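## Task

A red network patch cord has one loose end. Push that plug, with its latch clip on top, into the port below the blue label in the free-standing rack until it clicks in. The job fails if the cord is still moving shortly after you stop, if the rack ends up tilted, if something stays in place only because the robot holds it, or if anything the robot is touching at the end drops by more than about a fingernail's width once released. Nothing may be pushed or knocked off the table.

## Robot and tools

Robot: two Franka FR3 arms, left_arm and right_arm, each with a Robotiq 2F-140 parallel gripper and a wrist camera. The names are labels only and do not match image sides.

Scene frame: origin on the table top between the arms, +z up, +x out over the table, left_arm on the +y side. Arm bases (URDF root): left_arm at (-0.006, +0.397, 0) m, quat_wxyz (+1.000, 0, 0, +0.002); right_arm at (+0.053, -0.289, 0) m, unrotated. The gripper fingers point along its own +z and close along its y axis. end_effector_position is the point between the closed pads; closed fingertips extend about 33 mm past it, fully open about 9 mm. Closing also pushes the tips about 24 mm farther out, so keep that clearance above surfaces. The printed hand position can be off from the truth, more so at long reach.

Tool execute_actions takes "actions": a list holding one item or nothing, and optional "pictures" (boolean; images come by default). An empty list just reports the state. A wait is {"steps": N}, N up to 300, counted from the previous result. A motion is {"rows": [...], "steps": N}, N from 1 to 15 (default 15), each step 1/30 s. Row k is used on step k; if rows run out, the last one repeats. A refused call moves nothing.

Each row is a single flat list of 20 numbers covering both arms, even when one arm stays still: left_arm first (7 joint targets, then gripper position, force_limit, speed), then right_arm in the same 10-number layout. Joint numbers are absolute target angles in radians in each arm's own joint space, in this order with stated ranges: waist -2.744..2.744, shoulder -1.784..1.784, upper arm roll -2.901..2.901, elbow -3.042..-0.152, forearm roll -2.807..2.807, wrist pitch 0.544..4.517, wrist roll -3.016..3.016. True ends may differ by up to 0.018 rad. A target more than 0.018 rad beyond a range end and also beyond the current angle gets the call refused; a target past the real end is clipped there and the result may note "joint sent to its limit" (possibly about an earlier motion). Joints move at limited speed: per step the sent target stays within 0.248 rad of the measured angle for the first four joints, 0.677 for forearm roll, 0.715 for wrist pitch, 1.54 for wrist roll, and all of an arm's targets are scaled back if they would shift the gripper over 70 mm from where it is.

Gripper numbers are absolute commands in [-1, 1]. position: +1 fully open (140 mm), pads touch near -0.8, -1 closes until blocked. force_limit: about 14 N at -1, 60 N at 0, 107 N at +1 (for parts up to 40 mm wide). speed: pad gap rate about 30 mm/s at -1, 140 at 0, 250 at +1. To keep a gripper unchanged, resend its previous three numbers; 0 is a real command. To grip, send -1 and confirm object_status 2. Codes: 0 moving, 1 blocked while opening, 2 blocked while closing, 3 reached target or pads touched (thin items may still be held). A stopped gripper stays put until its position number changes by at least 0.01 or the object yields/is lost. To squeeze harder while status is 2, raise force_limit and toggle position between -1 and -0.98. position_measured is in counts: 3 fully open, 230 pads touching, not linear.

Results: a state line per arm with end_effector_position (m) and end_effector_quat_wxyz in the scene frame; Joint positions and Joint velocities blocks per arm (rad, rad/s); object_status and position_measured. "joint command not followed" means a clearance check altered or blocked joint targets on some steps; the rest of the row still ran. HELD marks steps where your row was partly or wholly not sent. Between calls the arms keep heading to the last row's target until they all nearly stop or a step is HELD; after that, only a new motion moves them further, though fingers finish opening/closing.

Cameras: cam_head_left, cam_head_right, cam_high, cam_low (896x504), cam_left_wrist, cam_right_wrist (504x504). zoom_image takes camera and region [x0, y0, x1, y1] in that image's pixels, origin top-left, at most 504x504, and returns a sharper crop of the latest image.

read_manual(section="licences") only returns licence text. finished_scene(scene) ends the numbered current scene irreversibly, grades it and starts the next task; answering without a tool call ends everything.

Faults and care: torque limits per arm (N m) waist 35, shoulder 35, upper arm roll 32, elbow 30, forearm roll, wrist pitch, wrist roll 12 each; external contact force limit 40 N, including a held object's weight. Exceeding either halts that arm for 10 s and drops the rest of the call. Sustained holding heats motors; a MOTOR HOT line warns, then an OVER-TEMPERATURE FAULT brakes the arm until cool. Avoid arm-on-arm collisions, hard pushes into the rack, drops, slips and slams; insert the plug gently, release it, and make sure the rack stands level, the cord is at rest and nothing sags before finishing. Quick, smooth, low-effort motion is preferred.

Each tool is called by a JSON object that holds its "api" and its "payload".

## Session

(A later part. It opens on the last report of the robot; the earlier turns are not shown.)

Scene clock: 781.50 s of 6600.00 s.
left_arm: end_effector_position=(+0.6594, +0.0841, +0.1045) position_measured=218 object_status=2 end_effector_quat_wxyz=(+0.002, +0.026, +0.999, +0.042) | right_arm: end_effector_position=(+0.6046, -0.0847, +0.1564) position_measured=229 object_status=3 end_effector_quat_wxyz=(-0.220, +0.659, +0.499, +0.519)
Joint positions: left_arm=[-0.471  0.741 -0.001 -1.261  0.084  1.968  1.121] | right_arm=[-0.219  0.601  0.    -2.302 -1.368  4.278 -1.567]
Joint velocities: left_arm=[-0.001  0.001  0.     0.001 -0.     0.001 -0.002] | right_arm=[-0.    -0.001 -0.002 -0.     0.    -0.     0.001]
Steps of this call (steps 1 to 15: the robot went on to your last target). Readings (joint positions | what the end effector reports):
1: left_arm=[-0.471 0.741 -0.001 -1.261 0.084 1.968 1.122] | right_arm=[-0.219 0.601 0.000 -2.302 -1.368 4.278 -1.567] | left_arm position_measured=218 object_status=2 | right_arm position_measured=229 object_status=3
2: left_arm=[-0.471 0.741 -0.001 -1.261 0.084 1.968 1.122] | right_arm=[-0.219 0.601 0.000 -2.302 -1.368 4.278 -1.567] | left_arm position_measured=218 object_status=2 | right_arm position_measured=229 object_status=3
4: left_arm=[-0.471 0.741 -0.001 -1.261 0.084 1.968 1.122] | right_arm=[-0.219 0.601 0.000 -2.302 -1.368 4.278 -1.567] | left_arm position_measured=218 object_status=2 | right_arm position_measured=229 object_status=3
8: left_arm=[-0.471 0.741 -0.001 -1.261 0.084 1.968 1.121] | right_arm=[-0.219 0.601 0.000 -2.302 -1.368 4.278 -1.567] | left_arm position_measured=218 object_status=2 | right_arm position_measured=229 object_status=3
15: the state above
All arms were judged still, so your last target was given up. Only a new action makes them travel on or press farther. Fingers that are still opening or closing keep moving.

{"api": "execute_actions", "payload": {"actions": [{"rows":[[-0.469,0.7395,0.0016,-1.2555,0.0872,1.981,1.121,-1,0.3,-0.6,-0.22,0.6,0,-2.3,-1.37,4.28,-1.571,-0.8,0,0],[-0.4685,0.7388,0.002,-1.2552,0.0872,1.983,1.121,-1,0.3,-0.6,-0.22,0.6,0,-2.3,-1.37,4.28,-1.571,-0.8,0,0],[-0.468,0.738,0.0024,-1.2548,0.0872,1.985,1.121,-1,0.3,-0.6,-0.22,0.6,0,-2.3,-1.37,4.28,-1.571,-0.8,0,0],[-0.4674,0.7373,0.0028,-1.2545,0.0872,1.987,1.121,-1,0.3,-0.6,-0.22,0.6,0,-2.3,-1.37,4.28,-1.571,-0.8,0,0],[-0.4674,0.7366,0.0028,-1.2542,0.0872,1.987,1.121,-1,0.3,-0.6,-0.22,0.6,0,-2.3,-1.37,4.28,-1.571,-0.8,0,0],[-0.4674,0.736,0.0028,-1.2542,0.0872,1.987,1.121,-1,0.3,-0.6,-0.22,0.6,0,-2.3,-1.37,4.28,-1.571,-0.8,0,0]],"steps":15}]}}

{"api": "zoom_image", "payload": {"camera": "cam_left_wrist", "region": [240, 280, 275, 315]}}

Scene clock: 788.73 s of 6600.00 s.
left_arm: end_effector_position=(+0.6594, +0.0840, +0.1046) position_measured=218 object_status=2 end_effector_quat_wxyz=(+0.002, +0.026, +0.999, +0.042) | right_arm: end_effector_position=(+0.6046, -0.0847, +0.1564) position_measured=229 object_status=3 end_effector_quat_wxyz=(-0.220, +0.659, +0.499, +0.519)
Joint positions: left_arm=[-0.471  0.741 -0.001 -1.261  0.084  1.968  1.12 ] | right_arm=[-0.219  0.601  0.    -2.302 -1.368  4.278 -1.567]
Joint velocities: left_arm=[ 0.    -0.    -0.    -0.001 -0.    -0.001 -0.001] | right_arm=[ 0.002  0.001 -0.     0.001 -0.     0.001  0.001]
Steps of this call (steps 1 to 90: nothing new was sent; then 3.73 s passed at rest; steps 91 to 105: all 15 steps of this action). Readings (joint positions | what the end effector reports):
91: left_arm=[-0.471 0.741 -0.001 -1.261 0.084 1.968 1.120] | right_arm=[-0.219 0.601 0.000 -2.302 -1.368 4.278 -1.567] | left_arm position_measured=218 object_status=2 | right_arm position_measured=229 object_status=3
92: left_arm=[-0.471 0.741 -0.001 -1.261 0.084 1.968 1.120] | right_arm=[-0.219 0.601 0.000 -2.302 -1.368 4.278 -1.567] | left_arm position_measured=218 object_status=2 | right_arm position_measured=229 object_status=3
94: left_arm=[-0.471 0.741 -0.001 -1.261 0.084 1.968 1.120] | right_arm=[-0.219 0.601 0.000 -2.302 -1.368 4.278 -1.567] | left_arm position_measured=218 object_status=2 | right_arm position_measured=229 object_status=3
98: left_arm=[-0.471 0.741 -0.001 -1.261 0.084 1.968 1.120] | right_arm=[-0.219 0.601 0.000 -2.302 -1.368 4.278 -1.567] | left_arm position_measured=218 object_status=2 | right_arm position_measured=229 object_status=3
105: the state above

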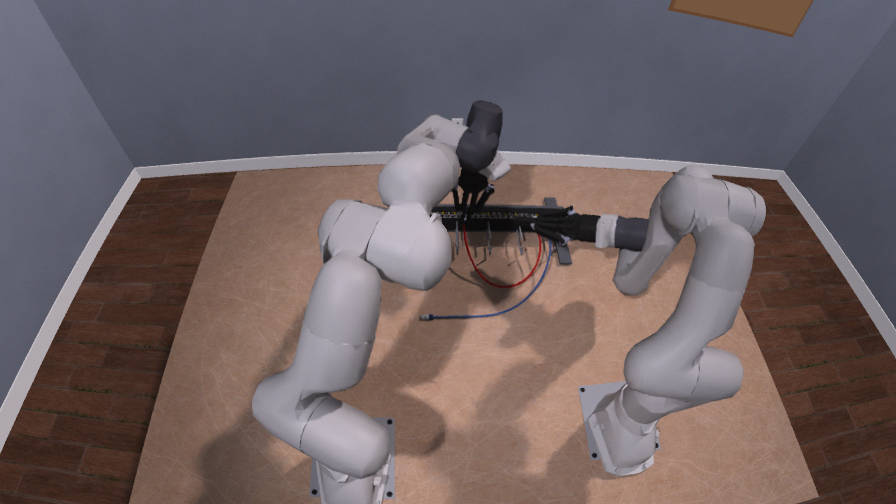

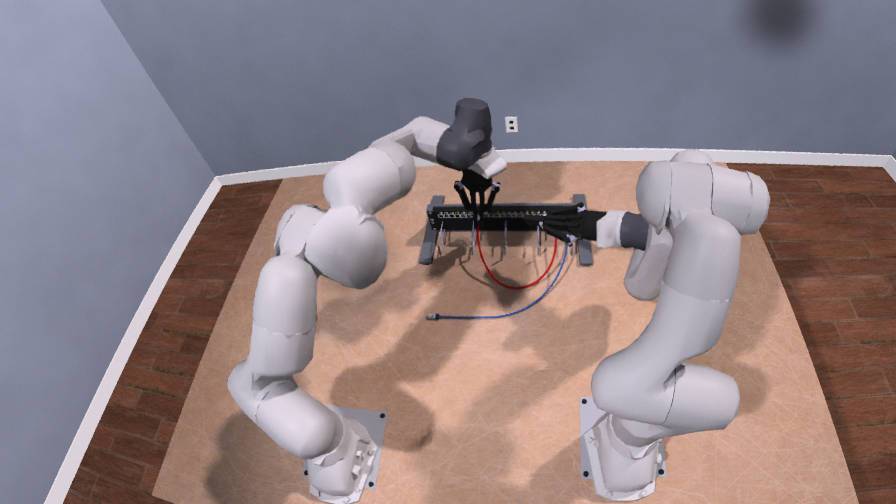

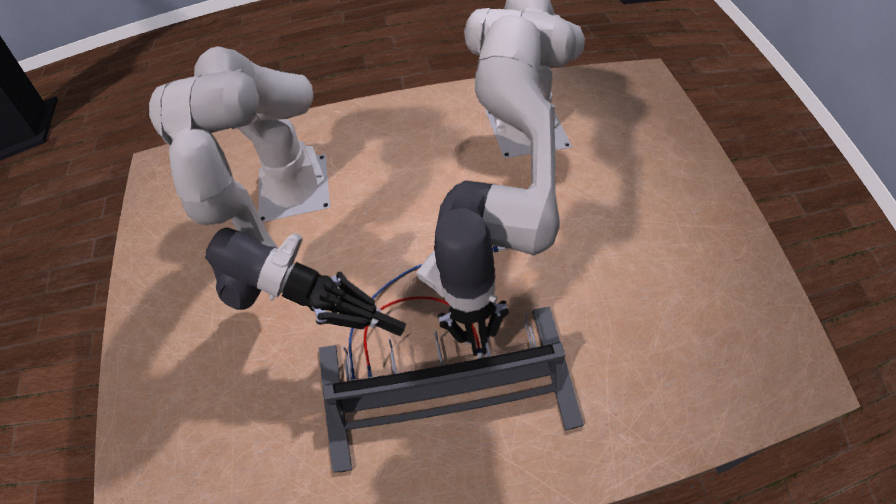

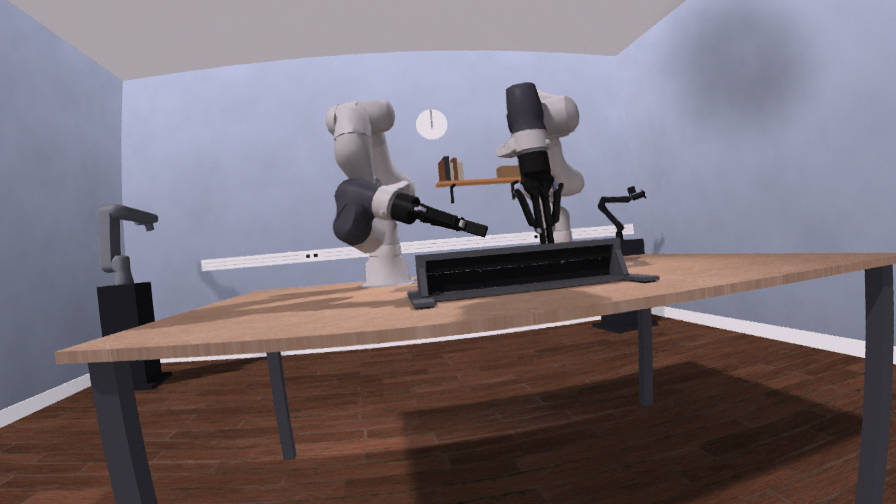

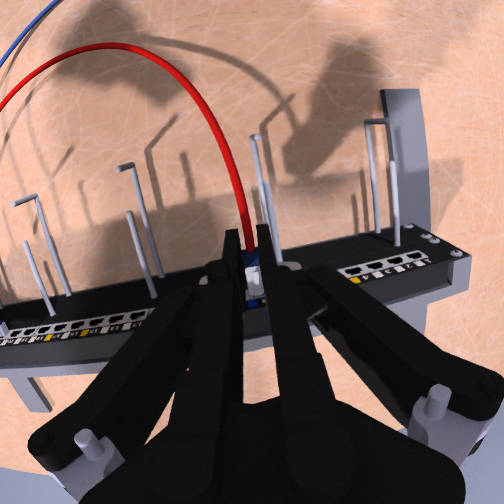

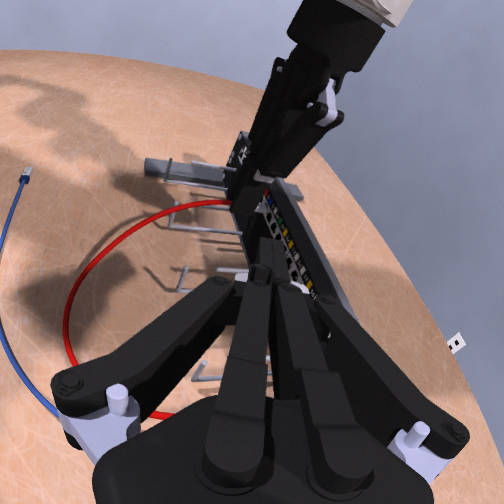

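Region (240, 280, 275, 315) of cam_left_wrist's 504x504 image, scaled by 14.400, with more detail than that image has.

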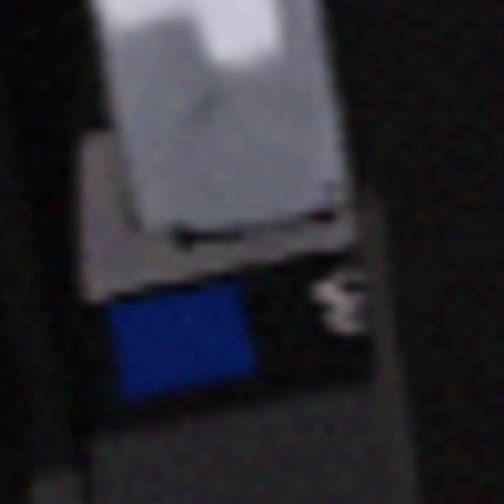

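{"api": "execute_actions", "payload": {"actions": [{"rows":[[-0.4685,0.738,0.0018,-1.2565,0.0862,1.981,1.121,-1,0.3,-0.6,-0.22,0.6,0,-2.3,-1.37,4.28,-1.571,-0.8,0,0],[-0.4695,0.74,0.0008,-1.2585,0.0855,1.977,1.121,-1,0.3,-0.6,-0.22,0.6,0,-2.3,-1.37,4.28,-1.571,-0.8,0,0],[-0.4698,0.7412,0.0004,-1.2592,0.0852,1.9765,1.121,-1,0.3,-0.6,-0.22,0.6,0,-2.3,-1.37,4.28,-1.571,-0.8,0,0],[-0.4698,0.7422,0.0004,-1.2598,0.0852,1.976,1.121,-1,0.3,-0.6,-0.22,0.6,0,-2.3,-1.37,4.28,-1.571,-0.8,0,0],[-0.4698,0.743,0.0004,-1.2603,0.0852,1.9755,1.121,-1,0.3,-0.6,-0.22,0.6,0,-2.3,-1.37,4.28,-1.571,-0.8,0,0],[-0.4698,0.7438,0.0004,-1.2607,0.0852,1.975,1.121,-1,0.3,-0.6,-0.22,0.6,0,-2.3,-1.37,4.28,-1.571,-0.8,0,0],[-0.4698,0.7447,0.0004,-1.2611,0.0852,1.9745,1.121,-1,0.3,-0.6,-0.22,0.6,0,-2.3,-1.37,4.28,-1.571,-0.8,0,0]],"steps":15}], "pictures": false}}

Scene clock: 798.83 s of 6600.00 s.
left_arm: end_effector_position=(+0.6593, +0.0841, +0.1042) position_measured=218 object_status=2 end_effector_quat_wxyz=(+0.002, +0.026, +0.999, +0.042) | right_arm: end_effector_position=(+0.6046, -0.0847, +0.1564) position_measured=229 object_status=3 end_effector_quat_wxyz=(-0.220, +0.659, +0.499, +0.519)
Joint positions: left_arm=[-0.471  0.741 -0.001 -1.261  0.084  1.968  1.12 ] | right_arm=[-0.219  0.601  0.    -2.302 -1.368  4.278 -1.567]
Joint velocities: left_arm=[ 0.    -0.     0.001  0.001 -0.    -0.001  0.002] | right_arm=[ 0.     0.001 -0.001 -0.001 -0.001  0.001  0.001]
Steps of this call (steps 1 to 15: the robot went on to your last target; steps 16 to 90: nothing new was sent; then 6.60 s passed at rest; steps 91 to 105: all 15 steps of this action). Readings (joint positions | what the end effector reports):
91: left_arm=[-0.471 0.741 -0.001 -1.261 0.084 1.968 1.120] | right_arm=[-0.219 0.601 0.000 -2.302 -1.368 4.278 -1.567] | left_arm position_measured=218 object_status=2 | right_arm position_measured=229 object_status=3
92: left_arm=[-0.471 0.741 -0.001 -1.261 0.084 1.968 1.120] | right_arm=[-0.219 0.601 0.000 -2.302 -1.368 4.278 -1.567] | left_arm position_measured=218 object_status=2 | right_arm position_measured=229 object_status=3
94: left_arm=[-0.471 0.741 -0.001 -1.261 0.084 1.968 1.120] | right_arm=[-0.219 0.601 0.000 -2.302 -1.368 4.278 -1.567] | left_arm position_measured=218 object_status=2 | right_arm position_measured=229 object_status=3
98: left_arm=[-0.471 0.741 -0.001 -1.261 0.084 1.968 1.120] | right_arm=[-0.219 0.601 0.000 -2.302 -1.368 4.278 -1.567] | left_arm position_measured=218 object_status=2 | right_arm position_measured=229 object_status=3
105: the state above

{"api": "execute_actions", "payload": {"actions": [{"rows":[[-0.4692,0.7447,0.0007,-1.260,0.0855,1.976,1.121,-1,0.3,-0.6,-0.22,0.6,0,-2.3,-1.37,4.28,-1.571,-0.8,0,0],[-0.4686,0.7448,0.001,-1.259,0.0857,1.9775,1.121,-1,0.3,-0.6,-0.22,0.6,0,-2.3,-1.37,4.28,-1.571,-0.8,0,0],[-0.468,0.745,0.0013,-1.258,0.086,1.979,1.121,-1,0.3,-0.6,-0.22,0.6,0,-2.3,-1.37,4.28,-1.571,-0.8,0,0],[-0.4675,0.7452,0.0016,-1.257,0.0862,1.9805,1.121,-1,0.3,-0.6,-0.22,0.6,0,-2.3,-1.37,4.28,-1.571,-0.8,0,0],[-0.467,0.7455,0.002,-1.256,0.0865,1.982,1.121,-1,0.3,-0.6,-0.22,0.6,0,-2.3,-1.37,4.28,-1.571,-0.8,0,0],[-0.4666,0.7458,0.0023,-1.255,0.0868,1.983,1.122,-1,0.3,-0.6,-0.22,0.6,0,-2.3,-1.37,4.28,-1.571,-0.8,0,0],[-0.4664,0.7462,0.0023,-1.254,0.0868,1.983,1.122,-1,0.3,-0.6,-0.22,0.6,0,-2.3,-1.37,4.28,-1.571,-0.8,0,0],[-0.4662,0.7466,0.0023,-1.253,0.0868,1.983,1.122,-1,0.3,-0.6,-0.22,0.6,0,-2.3,-1.37,4.28,-1.571,-0.8,0,0],[-0.466,0.747,0.0023,-1.252,0.0868,1.983,1.122,-1,0.3,-0.6,-0.22,0.6,0,-2.3,-1.37,4.28,-1.571,-0.8,0,0],[-0.4658,0.7475,0.0023,-1.251,0.0868,1.983,1.123,-1,0.3,-0.6,-0.22,0.6,0,-2.3,-1.37,4.28,-1.571,-0.8,0,0],[-0.4656,0.748,0.0023,-1.250,0.0868,1.983,1.123,-1,0.3,-0.6,-0.22,0.6,0,-2.3,-1.37,4.28,-1.571,-0.8,0,0]],"steps":15}], "pictures": false}}

{"api": "execute_actions", "payload": {"actions": [{"steps":10}], "pictures": false}}

Scene clock: 814.43 s of 6600.00 s.
left_arm: end_effector_position=(+0.6597, +0.0841, +0.1037) position_measured=218 object_status=2 end_effector_quat_wxyz=(+0.001, +0.026, +0.999, +0.042) | right_arm: end_effector_position=(+0.6046, -0.0847, +0.1564) position_measured=229 object_status=3 end_effector_quat_wxyz=(-0.220, +0.659, +0.499, +0.519)
Joint positions: left_arm=[-0.471  0.745 -0.001 -1.256  0.084  1.965  1.12 ] | right_arm=[-0.219  0.601  0.    -2.302 -1.368  4.278 -1.567]
Joint velocities: left_arm=[-0.001  0.003 -0.001  0.005  0.001 -0.004 -0.003] | right_arm=[ 0.     0.001 -0.001 -0.    -0.     0.    -0.   ]
Steps of this call (steps 1 to 15: the robot went on to your last target; steps 16 to 90: nothing new was sent; then 12.10 s passed at rest; steps 91 to 105: all 15 steps of this action). Readings (joint positions | what the end effector reports):
91: left_arm=[-0.471 0.742 -0.001 -1.261 0.084 1.968 1.120] | right_arm=[-0.219 0.601 0.000 -2.302 -1.368 4.278 -1.567] | left_arm position_measured=218 object_status=2 | right_arm position_measured=229 object_status=3
92: left_arm=[-0.471 0.742 -0.001 -1.261 0.084 1.968 1.120] | right_arm=[-0.219 0.601 0.000 -2.302 -1.368 4.278 -1.567] | left_arm position_measured=218 object_status=2 | right_arm position_measured=229 object_status=3
94: left_arm=[-0.471 0.742 -0.001 -1.260 0.084 1.968 1.120] | right_arm=[-0.219 0.601 0.000 -2.302 -1.368 4.278 -1.567] | left_arm position_measured=218 object_status=2 | right_arm position_measured=229 object_status=3
98: left_arm=[-0.471 0.743 -0.001 -1.259 0.084 1.968 1.120] | right_arm=[-0.219 0.601 0.000 -2.302 -1.368 4.278 -1.567] | left_arm position_measured=218 object_status=2 | right_arm position_measured=229 object_status=3
105: the state above

Scene clock: 814.77 s of 6600.00 s.
left_arm: end_effector_position=(+0.6597, +0.0840, +0.1037) position_measured=218 object_status=2 end_effector_quat_wxyz=(+0.001, +0.026, +0.999, +0.042) | right_arm: end_effector_position=(+0.6046, -0.0847, +0.1564) position_measured=229 object_status=3 end_effector_quat_wxyz=(-0.220, +0.659, +0.499, +0.519)
Joint positions: left_arm=[-0.471  0.745 -0.001 -1.255  0.084  1.965  1.12 ] | right_arm=[-0.219  0.601  0.    -2.302 -1.368  4.278 -1.567]
Joint velocities: left_arm=[ 0.001  0.001  0.    -0.     0.    -0.001 -0.001] | right_arm=[ 0.001 -0.001  0.    -0.001 -0.001 -0.001 -0.001]
Steps of this call (steps 1 to 10: the robot went on to your last target). Readings (joint positions | what the end effector reports):
1: left_arm=[-0.471 0.745 -0.001 -1.255 0.084 1.965 1.120] | right_arm=[-0.219 0.601 0.000 -2.302 -1.368 4.278 -1.567] | left_arm position_measured=218 object_status=2 | right_arm position_measured=229 object_status=3
2: left_arm=[-0.471 0.745 -0.001 -1.255 0.084 1.965 1.120] | right_arm=[-0.219 0.601 0.000 -2.302 -1.368 4.278 -1.567] | left_arm position_measured=218 object_status=2 | right_arm position_measured=229 object_status=3
4: left_arm=[-0.471 0.745 -0.001 -1.255 0.084 1.965 1.120] | right_arm=[-0.219 0.601 0.000 -2.302 -1.368 4.278 -1.567] | left_arm position_measured=218 object_status=2 | right_arm position_measured=229 object_status=3
8: left_arm=[-0.471 0.745 -0.001 -1.255 0.084 1.965 1.120] | right_arm=[-0.219 0.601 0.000 -2.302 -1.368 4.278 -1.567] | left_arm position_measured=218 object_status=2 | right_arm position_measured=229 object_status=3
10: the state above

{"api": "execute_actions", "payload": {"actions": []}}

{"api": "zoom_image", "payload": {"camera": "cam_left_wrist", "region": [235, 260, 285, 315]}}

{"api": "zoom_image", "payload": {"camera": "cam_right_wrist", "region": [225, 180, 285, 235]}}

Scene clock: 818.57 s of 6600.00 s.
left_arm: end_effector_position=(+0.6597, +0.0840, +0.1037) position_measured=218 object_status=2 end_effector_quat_wxyz=(+0.001, +0.026, +0.999, +0.042) | right_arm: end_effector_position=(+0.6046, -0.0847, +0.1565) position_measured=229 object_status=3 end_effector_quat_wxyz=(-0.220, +0.659, +0.499, +0.519)
Joint positions: left_arm=[-0.471  0.745 -0.001 -1.255  0.084  1.965  1.12 ] | right_arm=[-0.219  0.601  0.    -2.302 -1.368  4.278 -1.567]
Joint velocities: left_arm=[ 0.     0.     0.     0.002  0.     0.    -0.001] | right_arm=[-0.001  0.     0.    -0.    -0.001 -0.001 -0.002]
Steps of this call (steps 1 to 15: the robot went on to your last target; steps 16 to 90: nothing new was sent; then 0.80 s passed at rest). Readings (joint positions | what the end effector reports):
1: left_arm=[-0.471 0.745 -0.001 -1.255 0.084 1.965 1.120] | right_arm=[-0.219 0.601 0.000 -2.302 -1.368 4.278 -1.567] | left_arm position_measured=218 object_status=2 | right_arm position_measured=229 object_status=3
2: left_arm=[-0.471 0.745 -0.001 -1.255 0.084 1.965 1.120] | right_arm=[-0.219 0.601 0.000 -2.302 -1.368 4.278 -1.567] | left_arm position_measured=218 object_status=2 | right_arm position_measured=229 object_status=3
4: left_arm=[-0.471 0.745 -0.001 -1.255 0.084 1.965 1.120] | right_arm=[-0.219 0.601 0.000 -2.302 -1.368 4.278 -1.567] | left_arm position_measured=218 object_status=2 | right_arm position_measured=229 object_status=3
8: left_arm=[-0.471 0.745 -0.001 -1.255 0.084 1.965 1.120] | right_arm=[-0.219 0.601 0.000 -2.302 -1.368 4.278 -1.567] | left_arm position_measured=218 object_status=2 | right_arm position_measured=229 object_status=3
90: the state above
All arms were judged still, so your last target was given up. Only a new action makes them travel on or press farther. Fingers that are still opening or closing keep moving.

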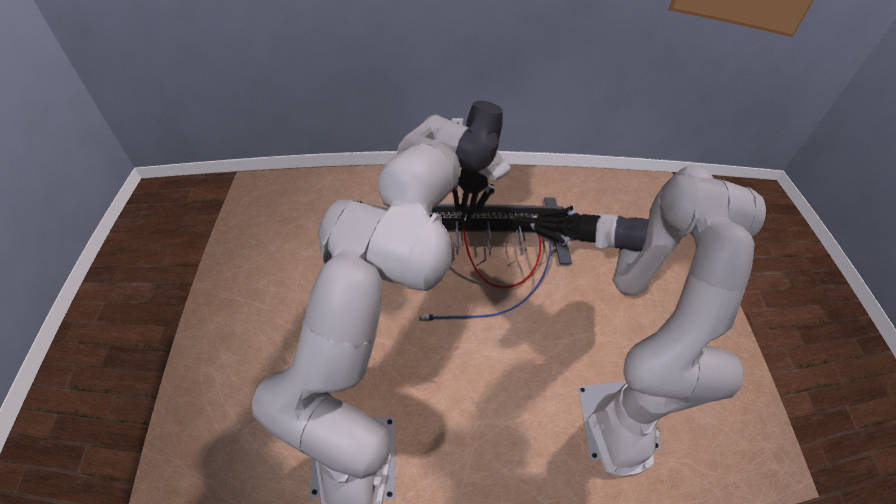

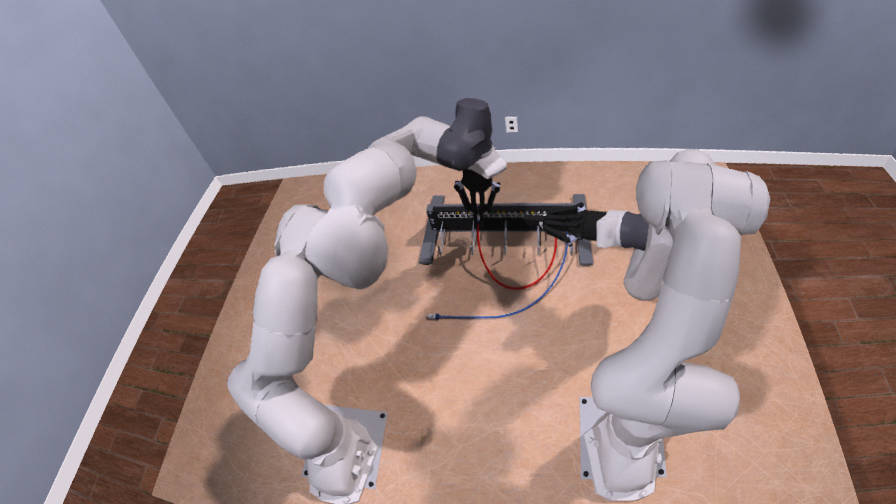

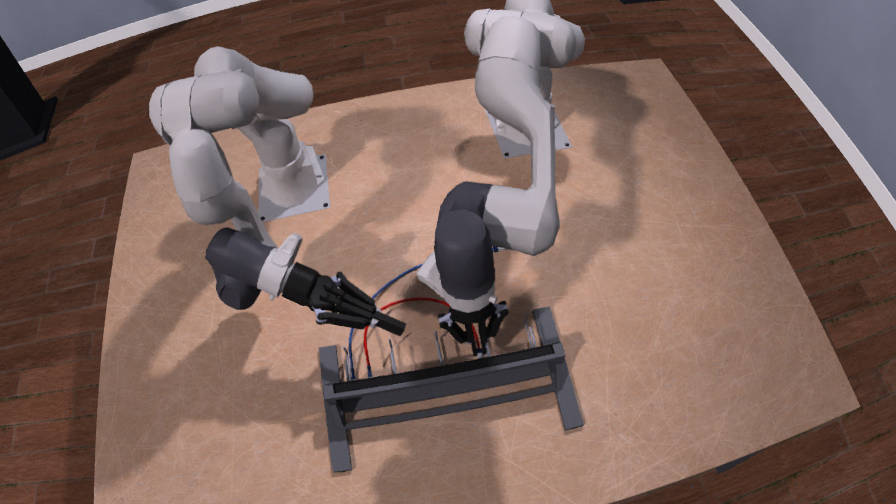

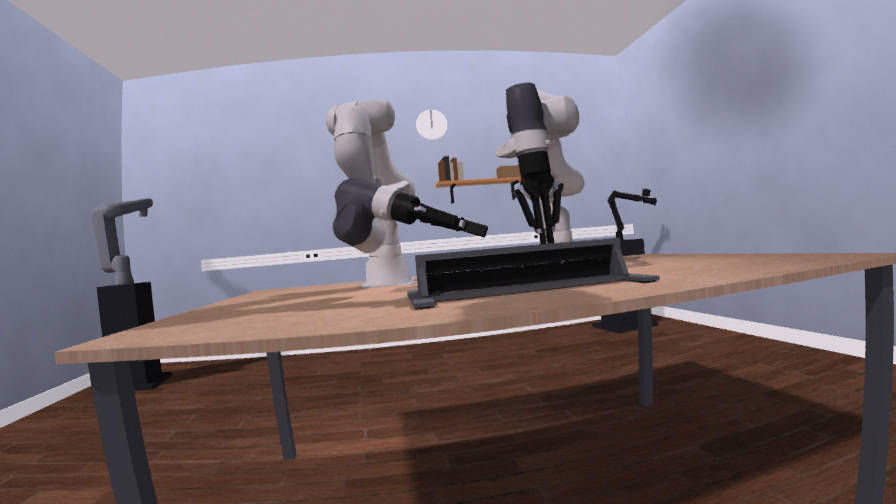

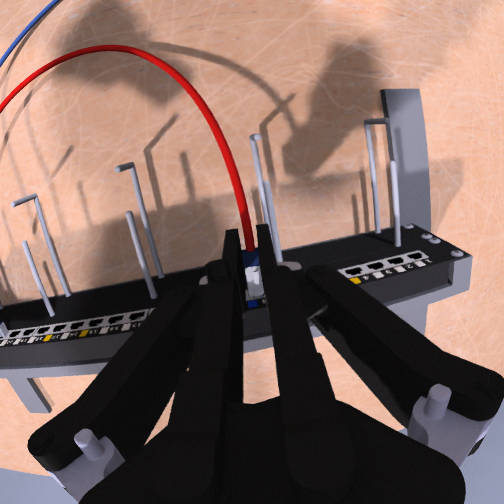

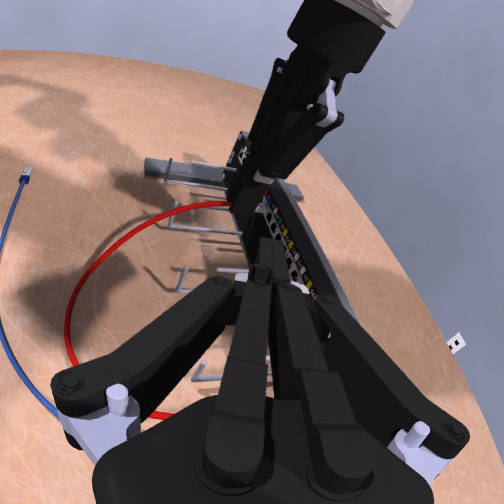

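Region (235, 260, 285, 315) of cam_left_wrist's 504x504 image, scaled by 9.164, with more detail than that image has; it fills the left 458 columns of this view, and the rest is white.

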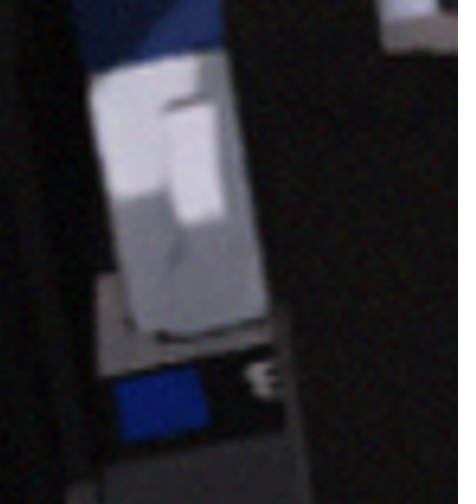

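Region (225, 180, 285, 235) of cam_right_wrist's 504x504 image, scaled by 8.400, with more detail than that image has; it fills the top 462 rows of this view, and the rest is white.

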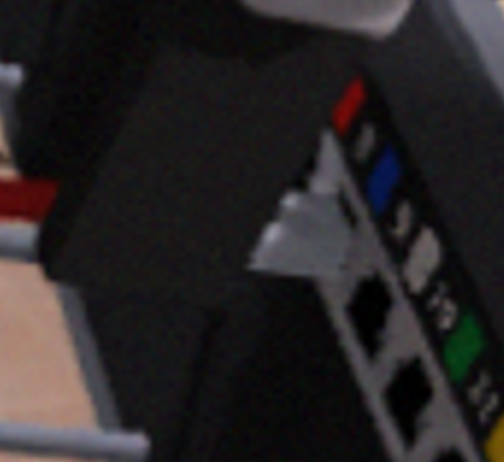

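{"api": "execute_actions", "payload": {"actions": [{"rows":[[-0.4656,0.7465,0.003,-1.2495,0.0872,1.984,1.122,-1,0.3,-0.6,-0.22,0.6,0,-2.3,-1.37,4.28,-1.571,-0.8,0,0],[-0.4654,0.7452,0.0035,-1.2488,0.0876,1.986,1.122,-1,0.3,-0.6,-0.22,0.6,0,-2.3,-1.37,4.28,-1.571,-0.8,0,0],[-0.465,0.7442,0.004,-1.248,0.088,1.988,1.122,-1,0.3,-0.6,-0.22,0.6,0,-2.3,-1.37,4.28,-1.571,-0.8,0,0],[-0.4646,0.7435,0.0044,-1.2472,0.0884,1.990,1.122,-1,0.3,-0.6,-0.22,0.6,0,-2.3,-1.37,4.28,-1.571,-0.8,0,0],[-0.4642,0.743,0.0048,-1.2464,0.0888,1.992,1.122,-1,0.3,-0.6,-0.22,0.6,0,-2.3,-1.37,4.28,-1.571,-0.8,0,0],[-0.4638,0.7425,0.0052,-1.2456,0.0892,1.994,1.122,-1,0.3,-0.6,-0.22,0.6,0,-2.3,-1.37,4.28,-1.571,-0.8,0,0],[-0.4634,0.742,0.0056,-1.2448,0.0896,1.9965,1.122,-1,0.3,-0.6,-0.22,0.6,0,-2.3,-1.37,4.28,-1.571,-0.8,0,0],[-0.463,0.7414,0.006,-1.2441,0.09,1.9985,1.122,-1,0.3,-0.6,-0.22,0.6,0,-2.3,-1.37,4.28,-1.571,-0.8,0,0]],"steps":15}], "pictures": false}}

Scene clock: 830.63 s of 6600.00 s.
left_arm: end_effector_position=(+0.6598, +0.0840, +0.1039) position_measured=218 object_status=2 end_effector_quat_wxyz=(+0.001, +0.026, +0.999, +0.042) | right_arm: end_effector_position=(+0.6047, -0.0847, +0.1565) position_measured=229 object_status=3 end_effector_quat_wxyz=(-0.220, +0.659, +0.499, +0.519)
Joint positions: left_arm=[-0.471  0.745 -0.001 -1.254  0.084  1.965  1.12 ] | right_arm=[-0.219  0.601  0.    -2.302 -1.368  4.278 -1.567]
Joint velocities: left_arm=[ 0.     0.001  0.003  0.002 -0.001  0.     0.   ] | right_arm=[-0.001  0.003 -0.001  0.001  0.001 -0.001 -0.   ]
Steps of this call (steps 1 to 90: nothing new was sent; then 8.57 s passed at rest; steps 91 to 105: all 15 steps of this action). Readings (joint positions | what the end effector reports):
91: left_arm=[-0.471 0.745 -0.001 -1.255 0.084 1.965 1.120] | right_arm=[-0.219 0.601 0.000 -2.302 -1.368 4.278 -1.567] | left_arm position_measured=218 object_status=2 | right_arm position_measured=229 object_status=3
92: left_arm=[-0.471 0.745 -0.001 -1.255 0.084 1.965 1.120] | right_arm=[-0.219 0.601 0.000 -2.302 -1.368 4.278 -1.567] | left_arm position_measured=218 object_status=2 | right_arm position_measured=229 object_status=3
94: left_arm=[-0.471 0.745 -0.001 -1.255 0.084 1.965 1.120] | right_arm=[-0.219 0.601 0.000 -2.302 -1.368 4.278 -1.567] | left_arm position_measured=218 object_status=2 | right_arm position_measured=229 object_status=3
98: left_arm=[-0.471 0.745 -0.001 -1.254 0.084 1.965 1.120] | right_arm=[-0.219 0.601 0.000 -2.302 -1.368 4.278 -1.567] | left_arm position_measured=218 object_status=2 | right_arm position_measured=229 object_status=3
105: the state above

{"api": "zoom_image", "payload": {"camera": "cam_right_wrist", "region": [280, 235, 325, 295]}}

{"api": "zoom_image", "payload": {"camera": "cam_left_wrist", "region": [335, 245, 400, 290]}}

Region (280, 235, 325, 295) of cam_right_wrist's 504x504 image, scaled by 8.400, with more detail than that image has; it fills the left 378 columns of this view, and the rest is white.

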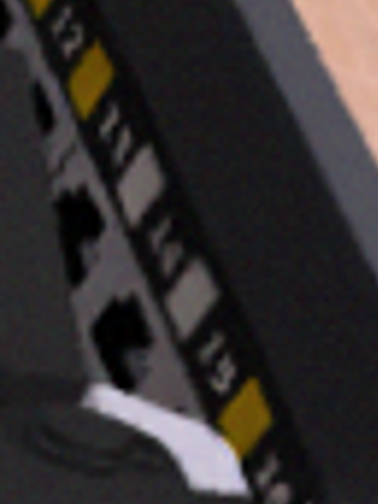

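Region (335, 245, 400, 290) of cam_left_wrist's 504x504 image, scaled by 7.754, with more detail than that image has; it fills the top 349 rows of this view, and the rest is white.

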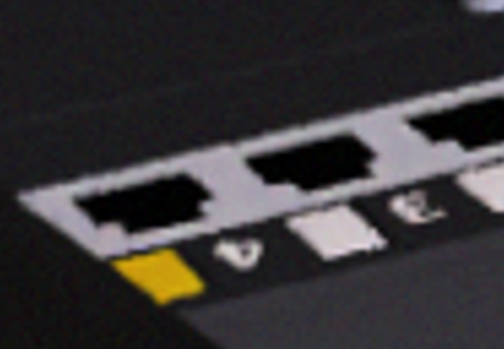

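{"api": "execute_actions", "payload": {"actions": []}}

Scene clock: 856.70 s of 6600.00 s.
left_arm: end_effector_position=(+0.6598, +0.0840, +0.1039) position_measured=218 object_status=2 end_effector_quat_wxyz=(+0.001, +0.026, +0.999, +0.042) | right_arm: end_effector_position=(+0.6047, -0.0847, +0.1565) position_measured=229 object_status=3 end_effector_quat_wxyz=(-0.220, +0.659, +0.499, +0.519)
Joint positions: left_arm=[-0.471  0.745 -0.001 -1.254  0.084  1.965  1.12 ] | right_arm=[-0.219  0.601  0.    -2.302 -1.368  4.278 -1.567]
Joint velocities: left_arm=[ 0.002 -0.    -0.    -0.001  0.001  0.001 -0.001] | right_arm=[ 0.001 -0.    -0.    -0.001 -0.001 -0.     0.001]
Steps of this call (steps 1 to 15: the robot went on to your last target; steps 16 to 90: nothing new was sent; then 23.07 s passed at rest). Readings (joint positions | what the end effector reports):
1: left_arm=[-0.471 0.745 -0.001 -1.254 0.084 1.965 1.120] | right_arm=[-0.219 0.601 0.000 -2.302 -1.368 4.278 -1.567] | left_arm position_measured=218 object_status=2 | right_arm position_measured=229 object_status=3
2: left_arm=[-0.471 0.745 -0.001 -1.254 0.084 1.965 1.120] | right_arm=[-0.219 0.601 0.000 -2.302 -1.368 4.278 -1.567] | left_arm position_measured=218 object_status=2 | right_arm position_measured=229 object_status=3
4: left_arm=[-0.471 0.745 -0.001 -1.254 0.084 1.965 1.120] | right_arm=[-0.219 0.601 0.000 -2.302 -1.368 4.278 -1.567] | left_arm position_measured=218 object_status=2 | right_arm position_measured=229 object_status=3
8: left_arm=[-0.471 0.745 -0.001 -1.254 0.084 1.965 1.120] | right_arm=[-0.219 0.601 0.000 -2.302 -1.368 4.278 -1.567] | left_arm position_measured=218 object_status=2 | right_arm position_measured=229 object_status=3
90: the state above
All arms were judged still, so your last target was given up. Only a new action makes them travel on or press farther. Fingers that are still opening or closing keep moving.

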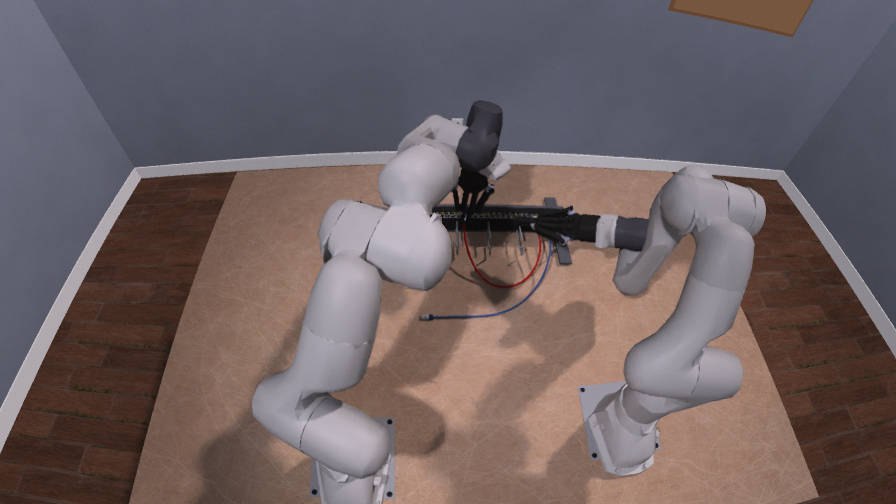

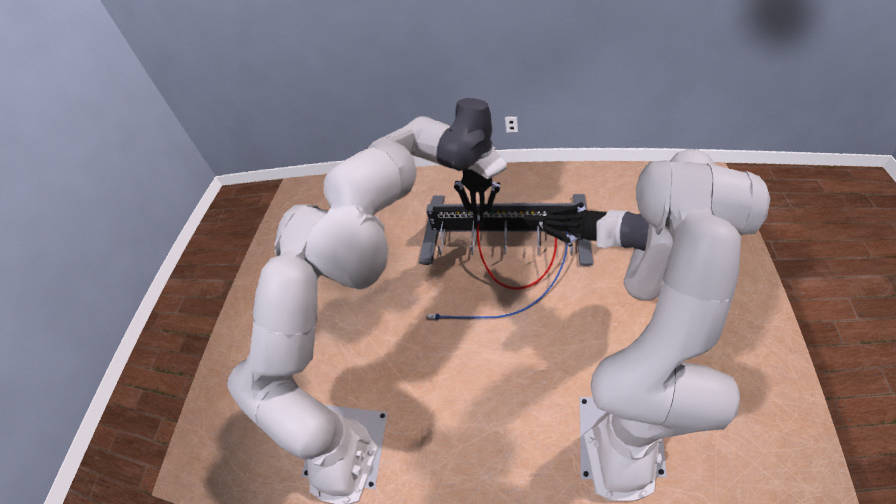

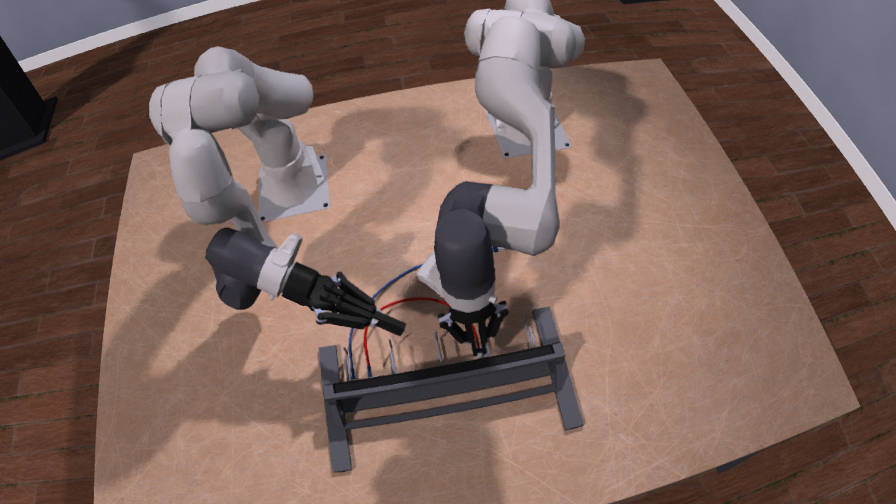

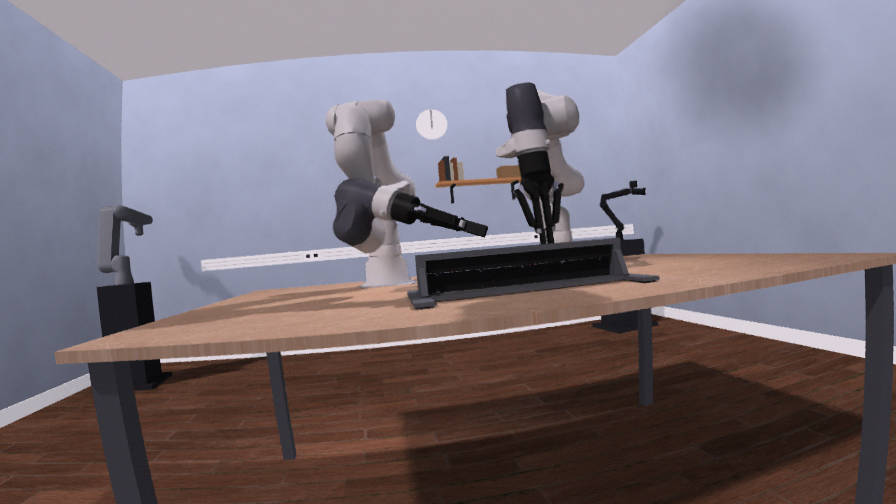

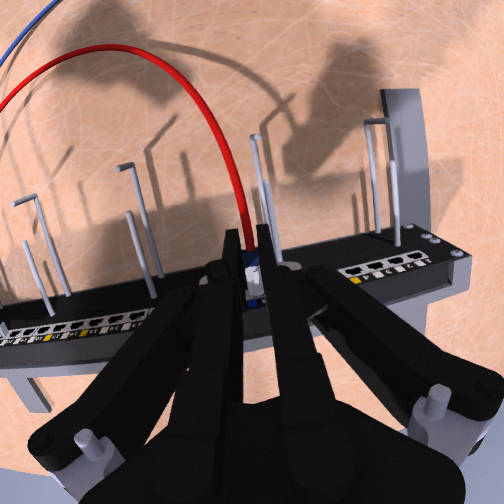

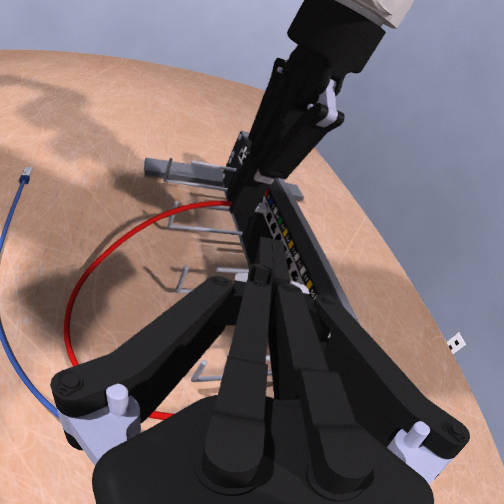

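{"api": "zoom_image", "payload": {"camera": "cam_right_wrist", "region": [215, 165, 295, 245]}}

{"api": "zoom_image", "payload": {"camera": "cam_left_wrist", "region": [215, 240, 295, 320]}}

Region (215, 165, 295, 245) of cam_right_wrist's 504x504 image, scaled by 6.300, with more detail than that image has.

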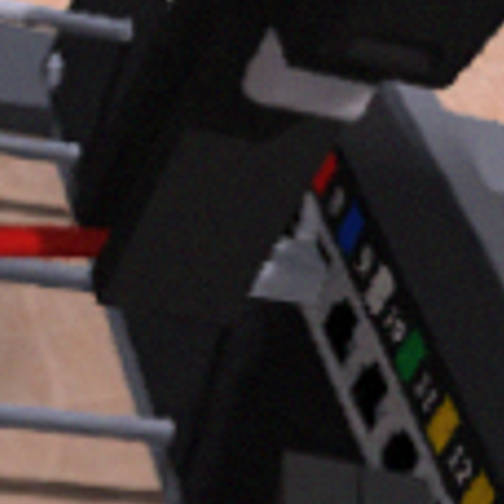

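Region (215, 240, 295, 320) of cam_left_wrist's 504x504 image, scaled by 6.300, with more detail than that image has.

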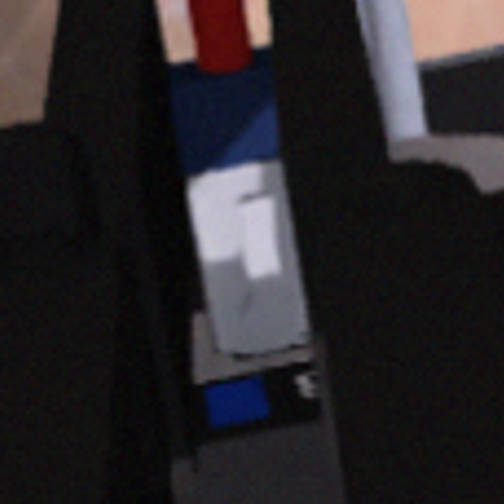

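{"api": "zoom_image", "payload": {"camera": "cam_left_wrist", "region": [240, 280, 275, 315]}}

{"api": "zoom_image", "payload": {"camera": "cam_left_wrist", "region": [335, 245, 405, 295]}}

{"api": "zoom_image", "payload": {"camera": "cam_right_wrist", "region": [245, 190, 290, 235]}}

Region (240, 280, 275, 315) of cam_left_wrist's 504x504 image, scaled by 14.400, with more detail than that image has.

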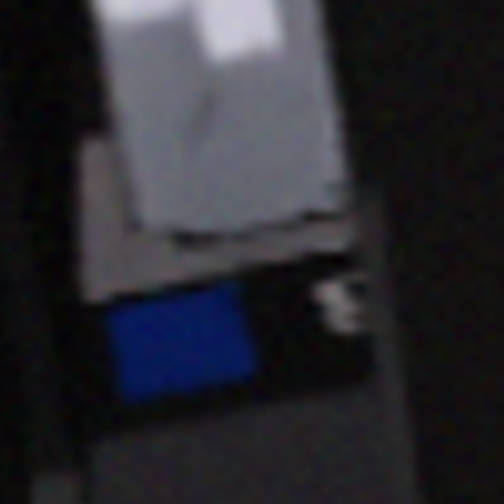

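Region (335, 245, 405, 295) of cam_left_wrist's 504x504 image, scaled by 7.200, with more detail than that image has; it fills the top 360 rows of this view, and the rest is white.

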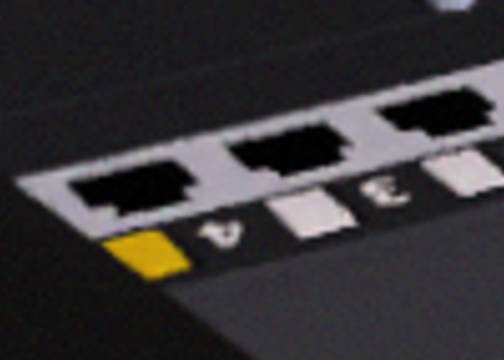

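Region (245, 190, 290, 235) of cam_right_wrist's 504x504 image, scaled by 11.200, with more detail than that image has.

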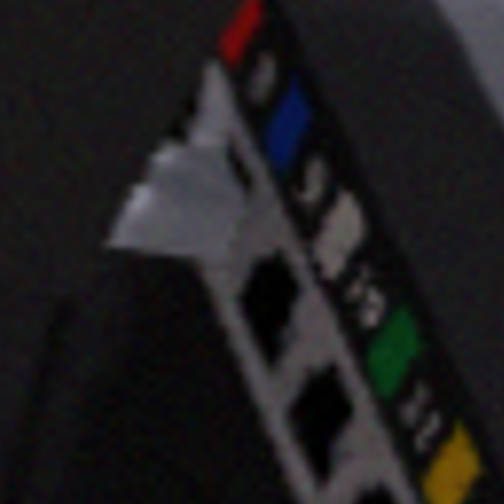

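{"api": "execute_actions", "payload": {"actions": [{"rows":[[-0.465,0.741,0.005,-1.246,0.089,1.990,1.12,-1,0.3,-0.6,-0.22,0.6,0,-2.3,-1.37,4.28,-1.571,-0.8,0,0],[-0.464,0.740,0.006,-1.2445,0.090,1.995,1.12,-1,0.3,-0.6,-0.22,0.6,0,-2.3,-1.37,4.28,-1.571,-0.8,0,0],[-0.463,0.7393,0.007,-1.243,0.0905,2.000,1.12,-1,0.3,-0.6,-0.22,0.6,0,-2.3,-1.37,4.28,-1.571,-0.8,0,0],[-0.462,0.7385,0.008,-1.2415,0.0915,2.004,1.12,-1,0.3,-0.6,-0.22,0.6,0,-2.3,-1.37,4.28,-1.571,-0.8,0,0],[-0.461,0.7377,0.009,-1.240,0.0925,2.008,1.12,-1,0.3,-0.6,-0.22,0.6,0,-2.3,-1.37,4.28,-1.571,-0.8,0,0],[-0.4602,0.737,0.0098,-1.2385,0.0932,2.012,1.12,-1,0.3,-0.6,-0.22,0.6,0,-2.3,-1.37,4.28,-1.571,-0.8,0,0]],"steps":15}], "pictures": false}}

Scene clock: 902.67 s of 6600.00 s.
left_arm: end_effector_position=(+0.6654, +0.0847, +0.1054) position_measured=218 object_status=2 end_effector_quat_wxyz=(+0.008, +0.024, +0.999, +0.040) | right_arm: end_effector_position=(+0.6047, -0.0847, +0.1565) position_measured=229 object_status=3 end_effector_quat_wxyz=(-0.220, +0.659, +0.499, +0.519)
Joint positions: left_arm=[-0.469  0.747  0.001 -1.251  0.084  1.976  1.12 ] | right_arm=[-0.219  0.601  0.    -2.302 -1.368  4.278 -1.567]
Joint velocities: left_arm=[ 0.001  0.002  0.001  0.    -0.001  0.007  0.002] | right_arm=[-0.    -0.    -0.001  0.002 -0.001 -0.001  0.   ]
Steps of this call (steps 1 to 90: nothing new was sent; then 42.47 s passed at rest; steps 91 to 105: all 15 steps of this action). Readings (joint positions | what the end effector reports):
91: left_arm=[-0.471 0.745 -0.001 -1.254 0.084 1.964 1.120] | right_arm=[-0.219 0.601 0.000 -2.302 -1.368 4.278 -1.567] | left_arm position_measured=218 object_status=2 | right_arm position_measured=229 object_status=3
92: left_arm=[-0.471 0.745 -0.001 -1.254 0.084 1.964 1.120] | right_arm=[-0.219 0.601 0.000 -2.302 -1.368 4.278 -1.567] | left_arm position_measured=218 object_status=2 | right_arm position_measured=229 object_status=3
94: left_arm=[-0.471 0.745 -0.001 -1.254 0.084 1.964 1.120] | right_arm=[-0.219 0.601 0.000 -2.302 -1.368 4.278 -1.567] | left_arm position_measured=218 object_status=2 | right_arm position_measured=229 object_status=3
98: left_arm=[-0.470 0.746 0.000 -1.252 0.084 1.970 1.120] | right_arm=[-0.219 0.601 0.000 -2.302 -1.368 4.278 -1.567] | left_arm position_measured=218 object_status=2 | right_arm position_measured=229 object_status=3
105: the state above


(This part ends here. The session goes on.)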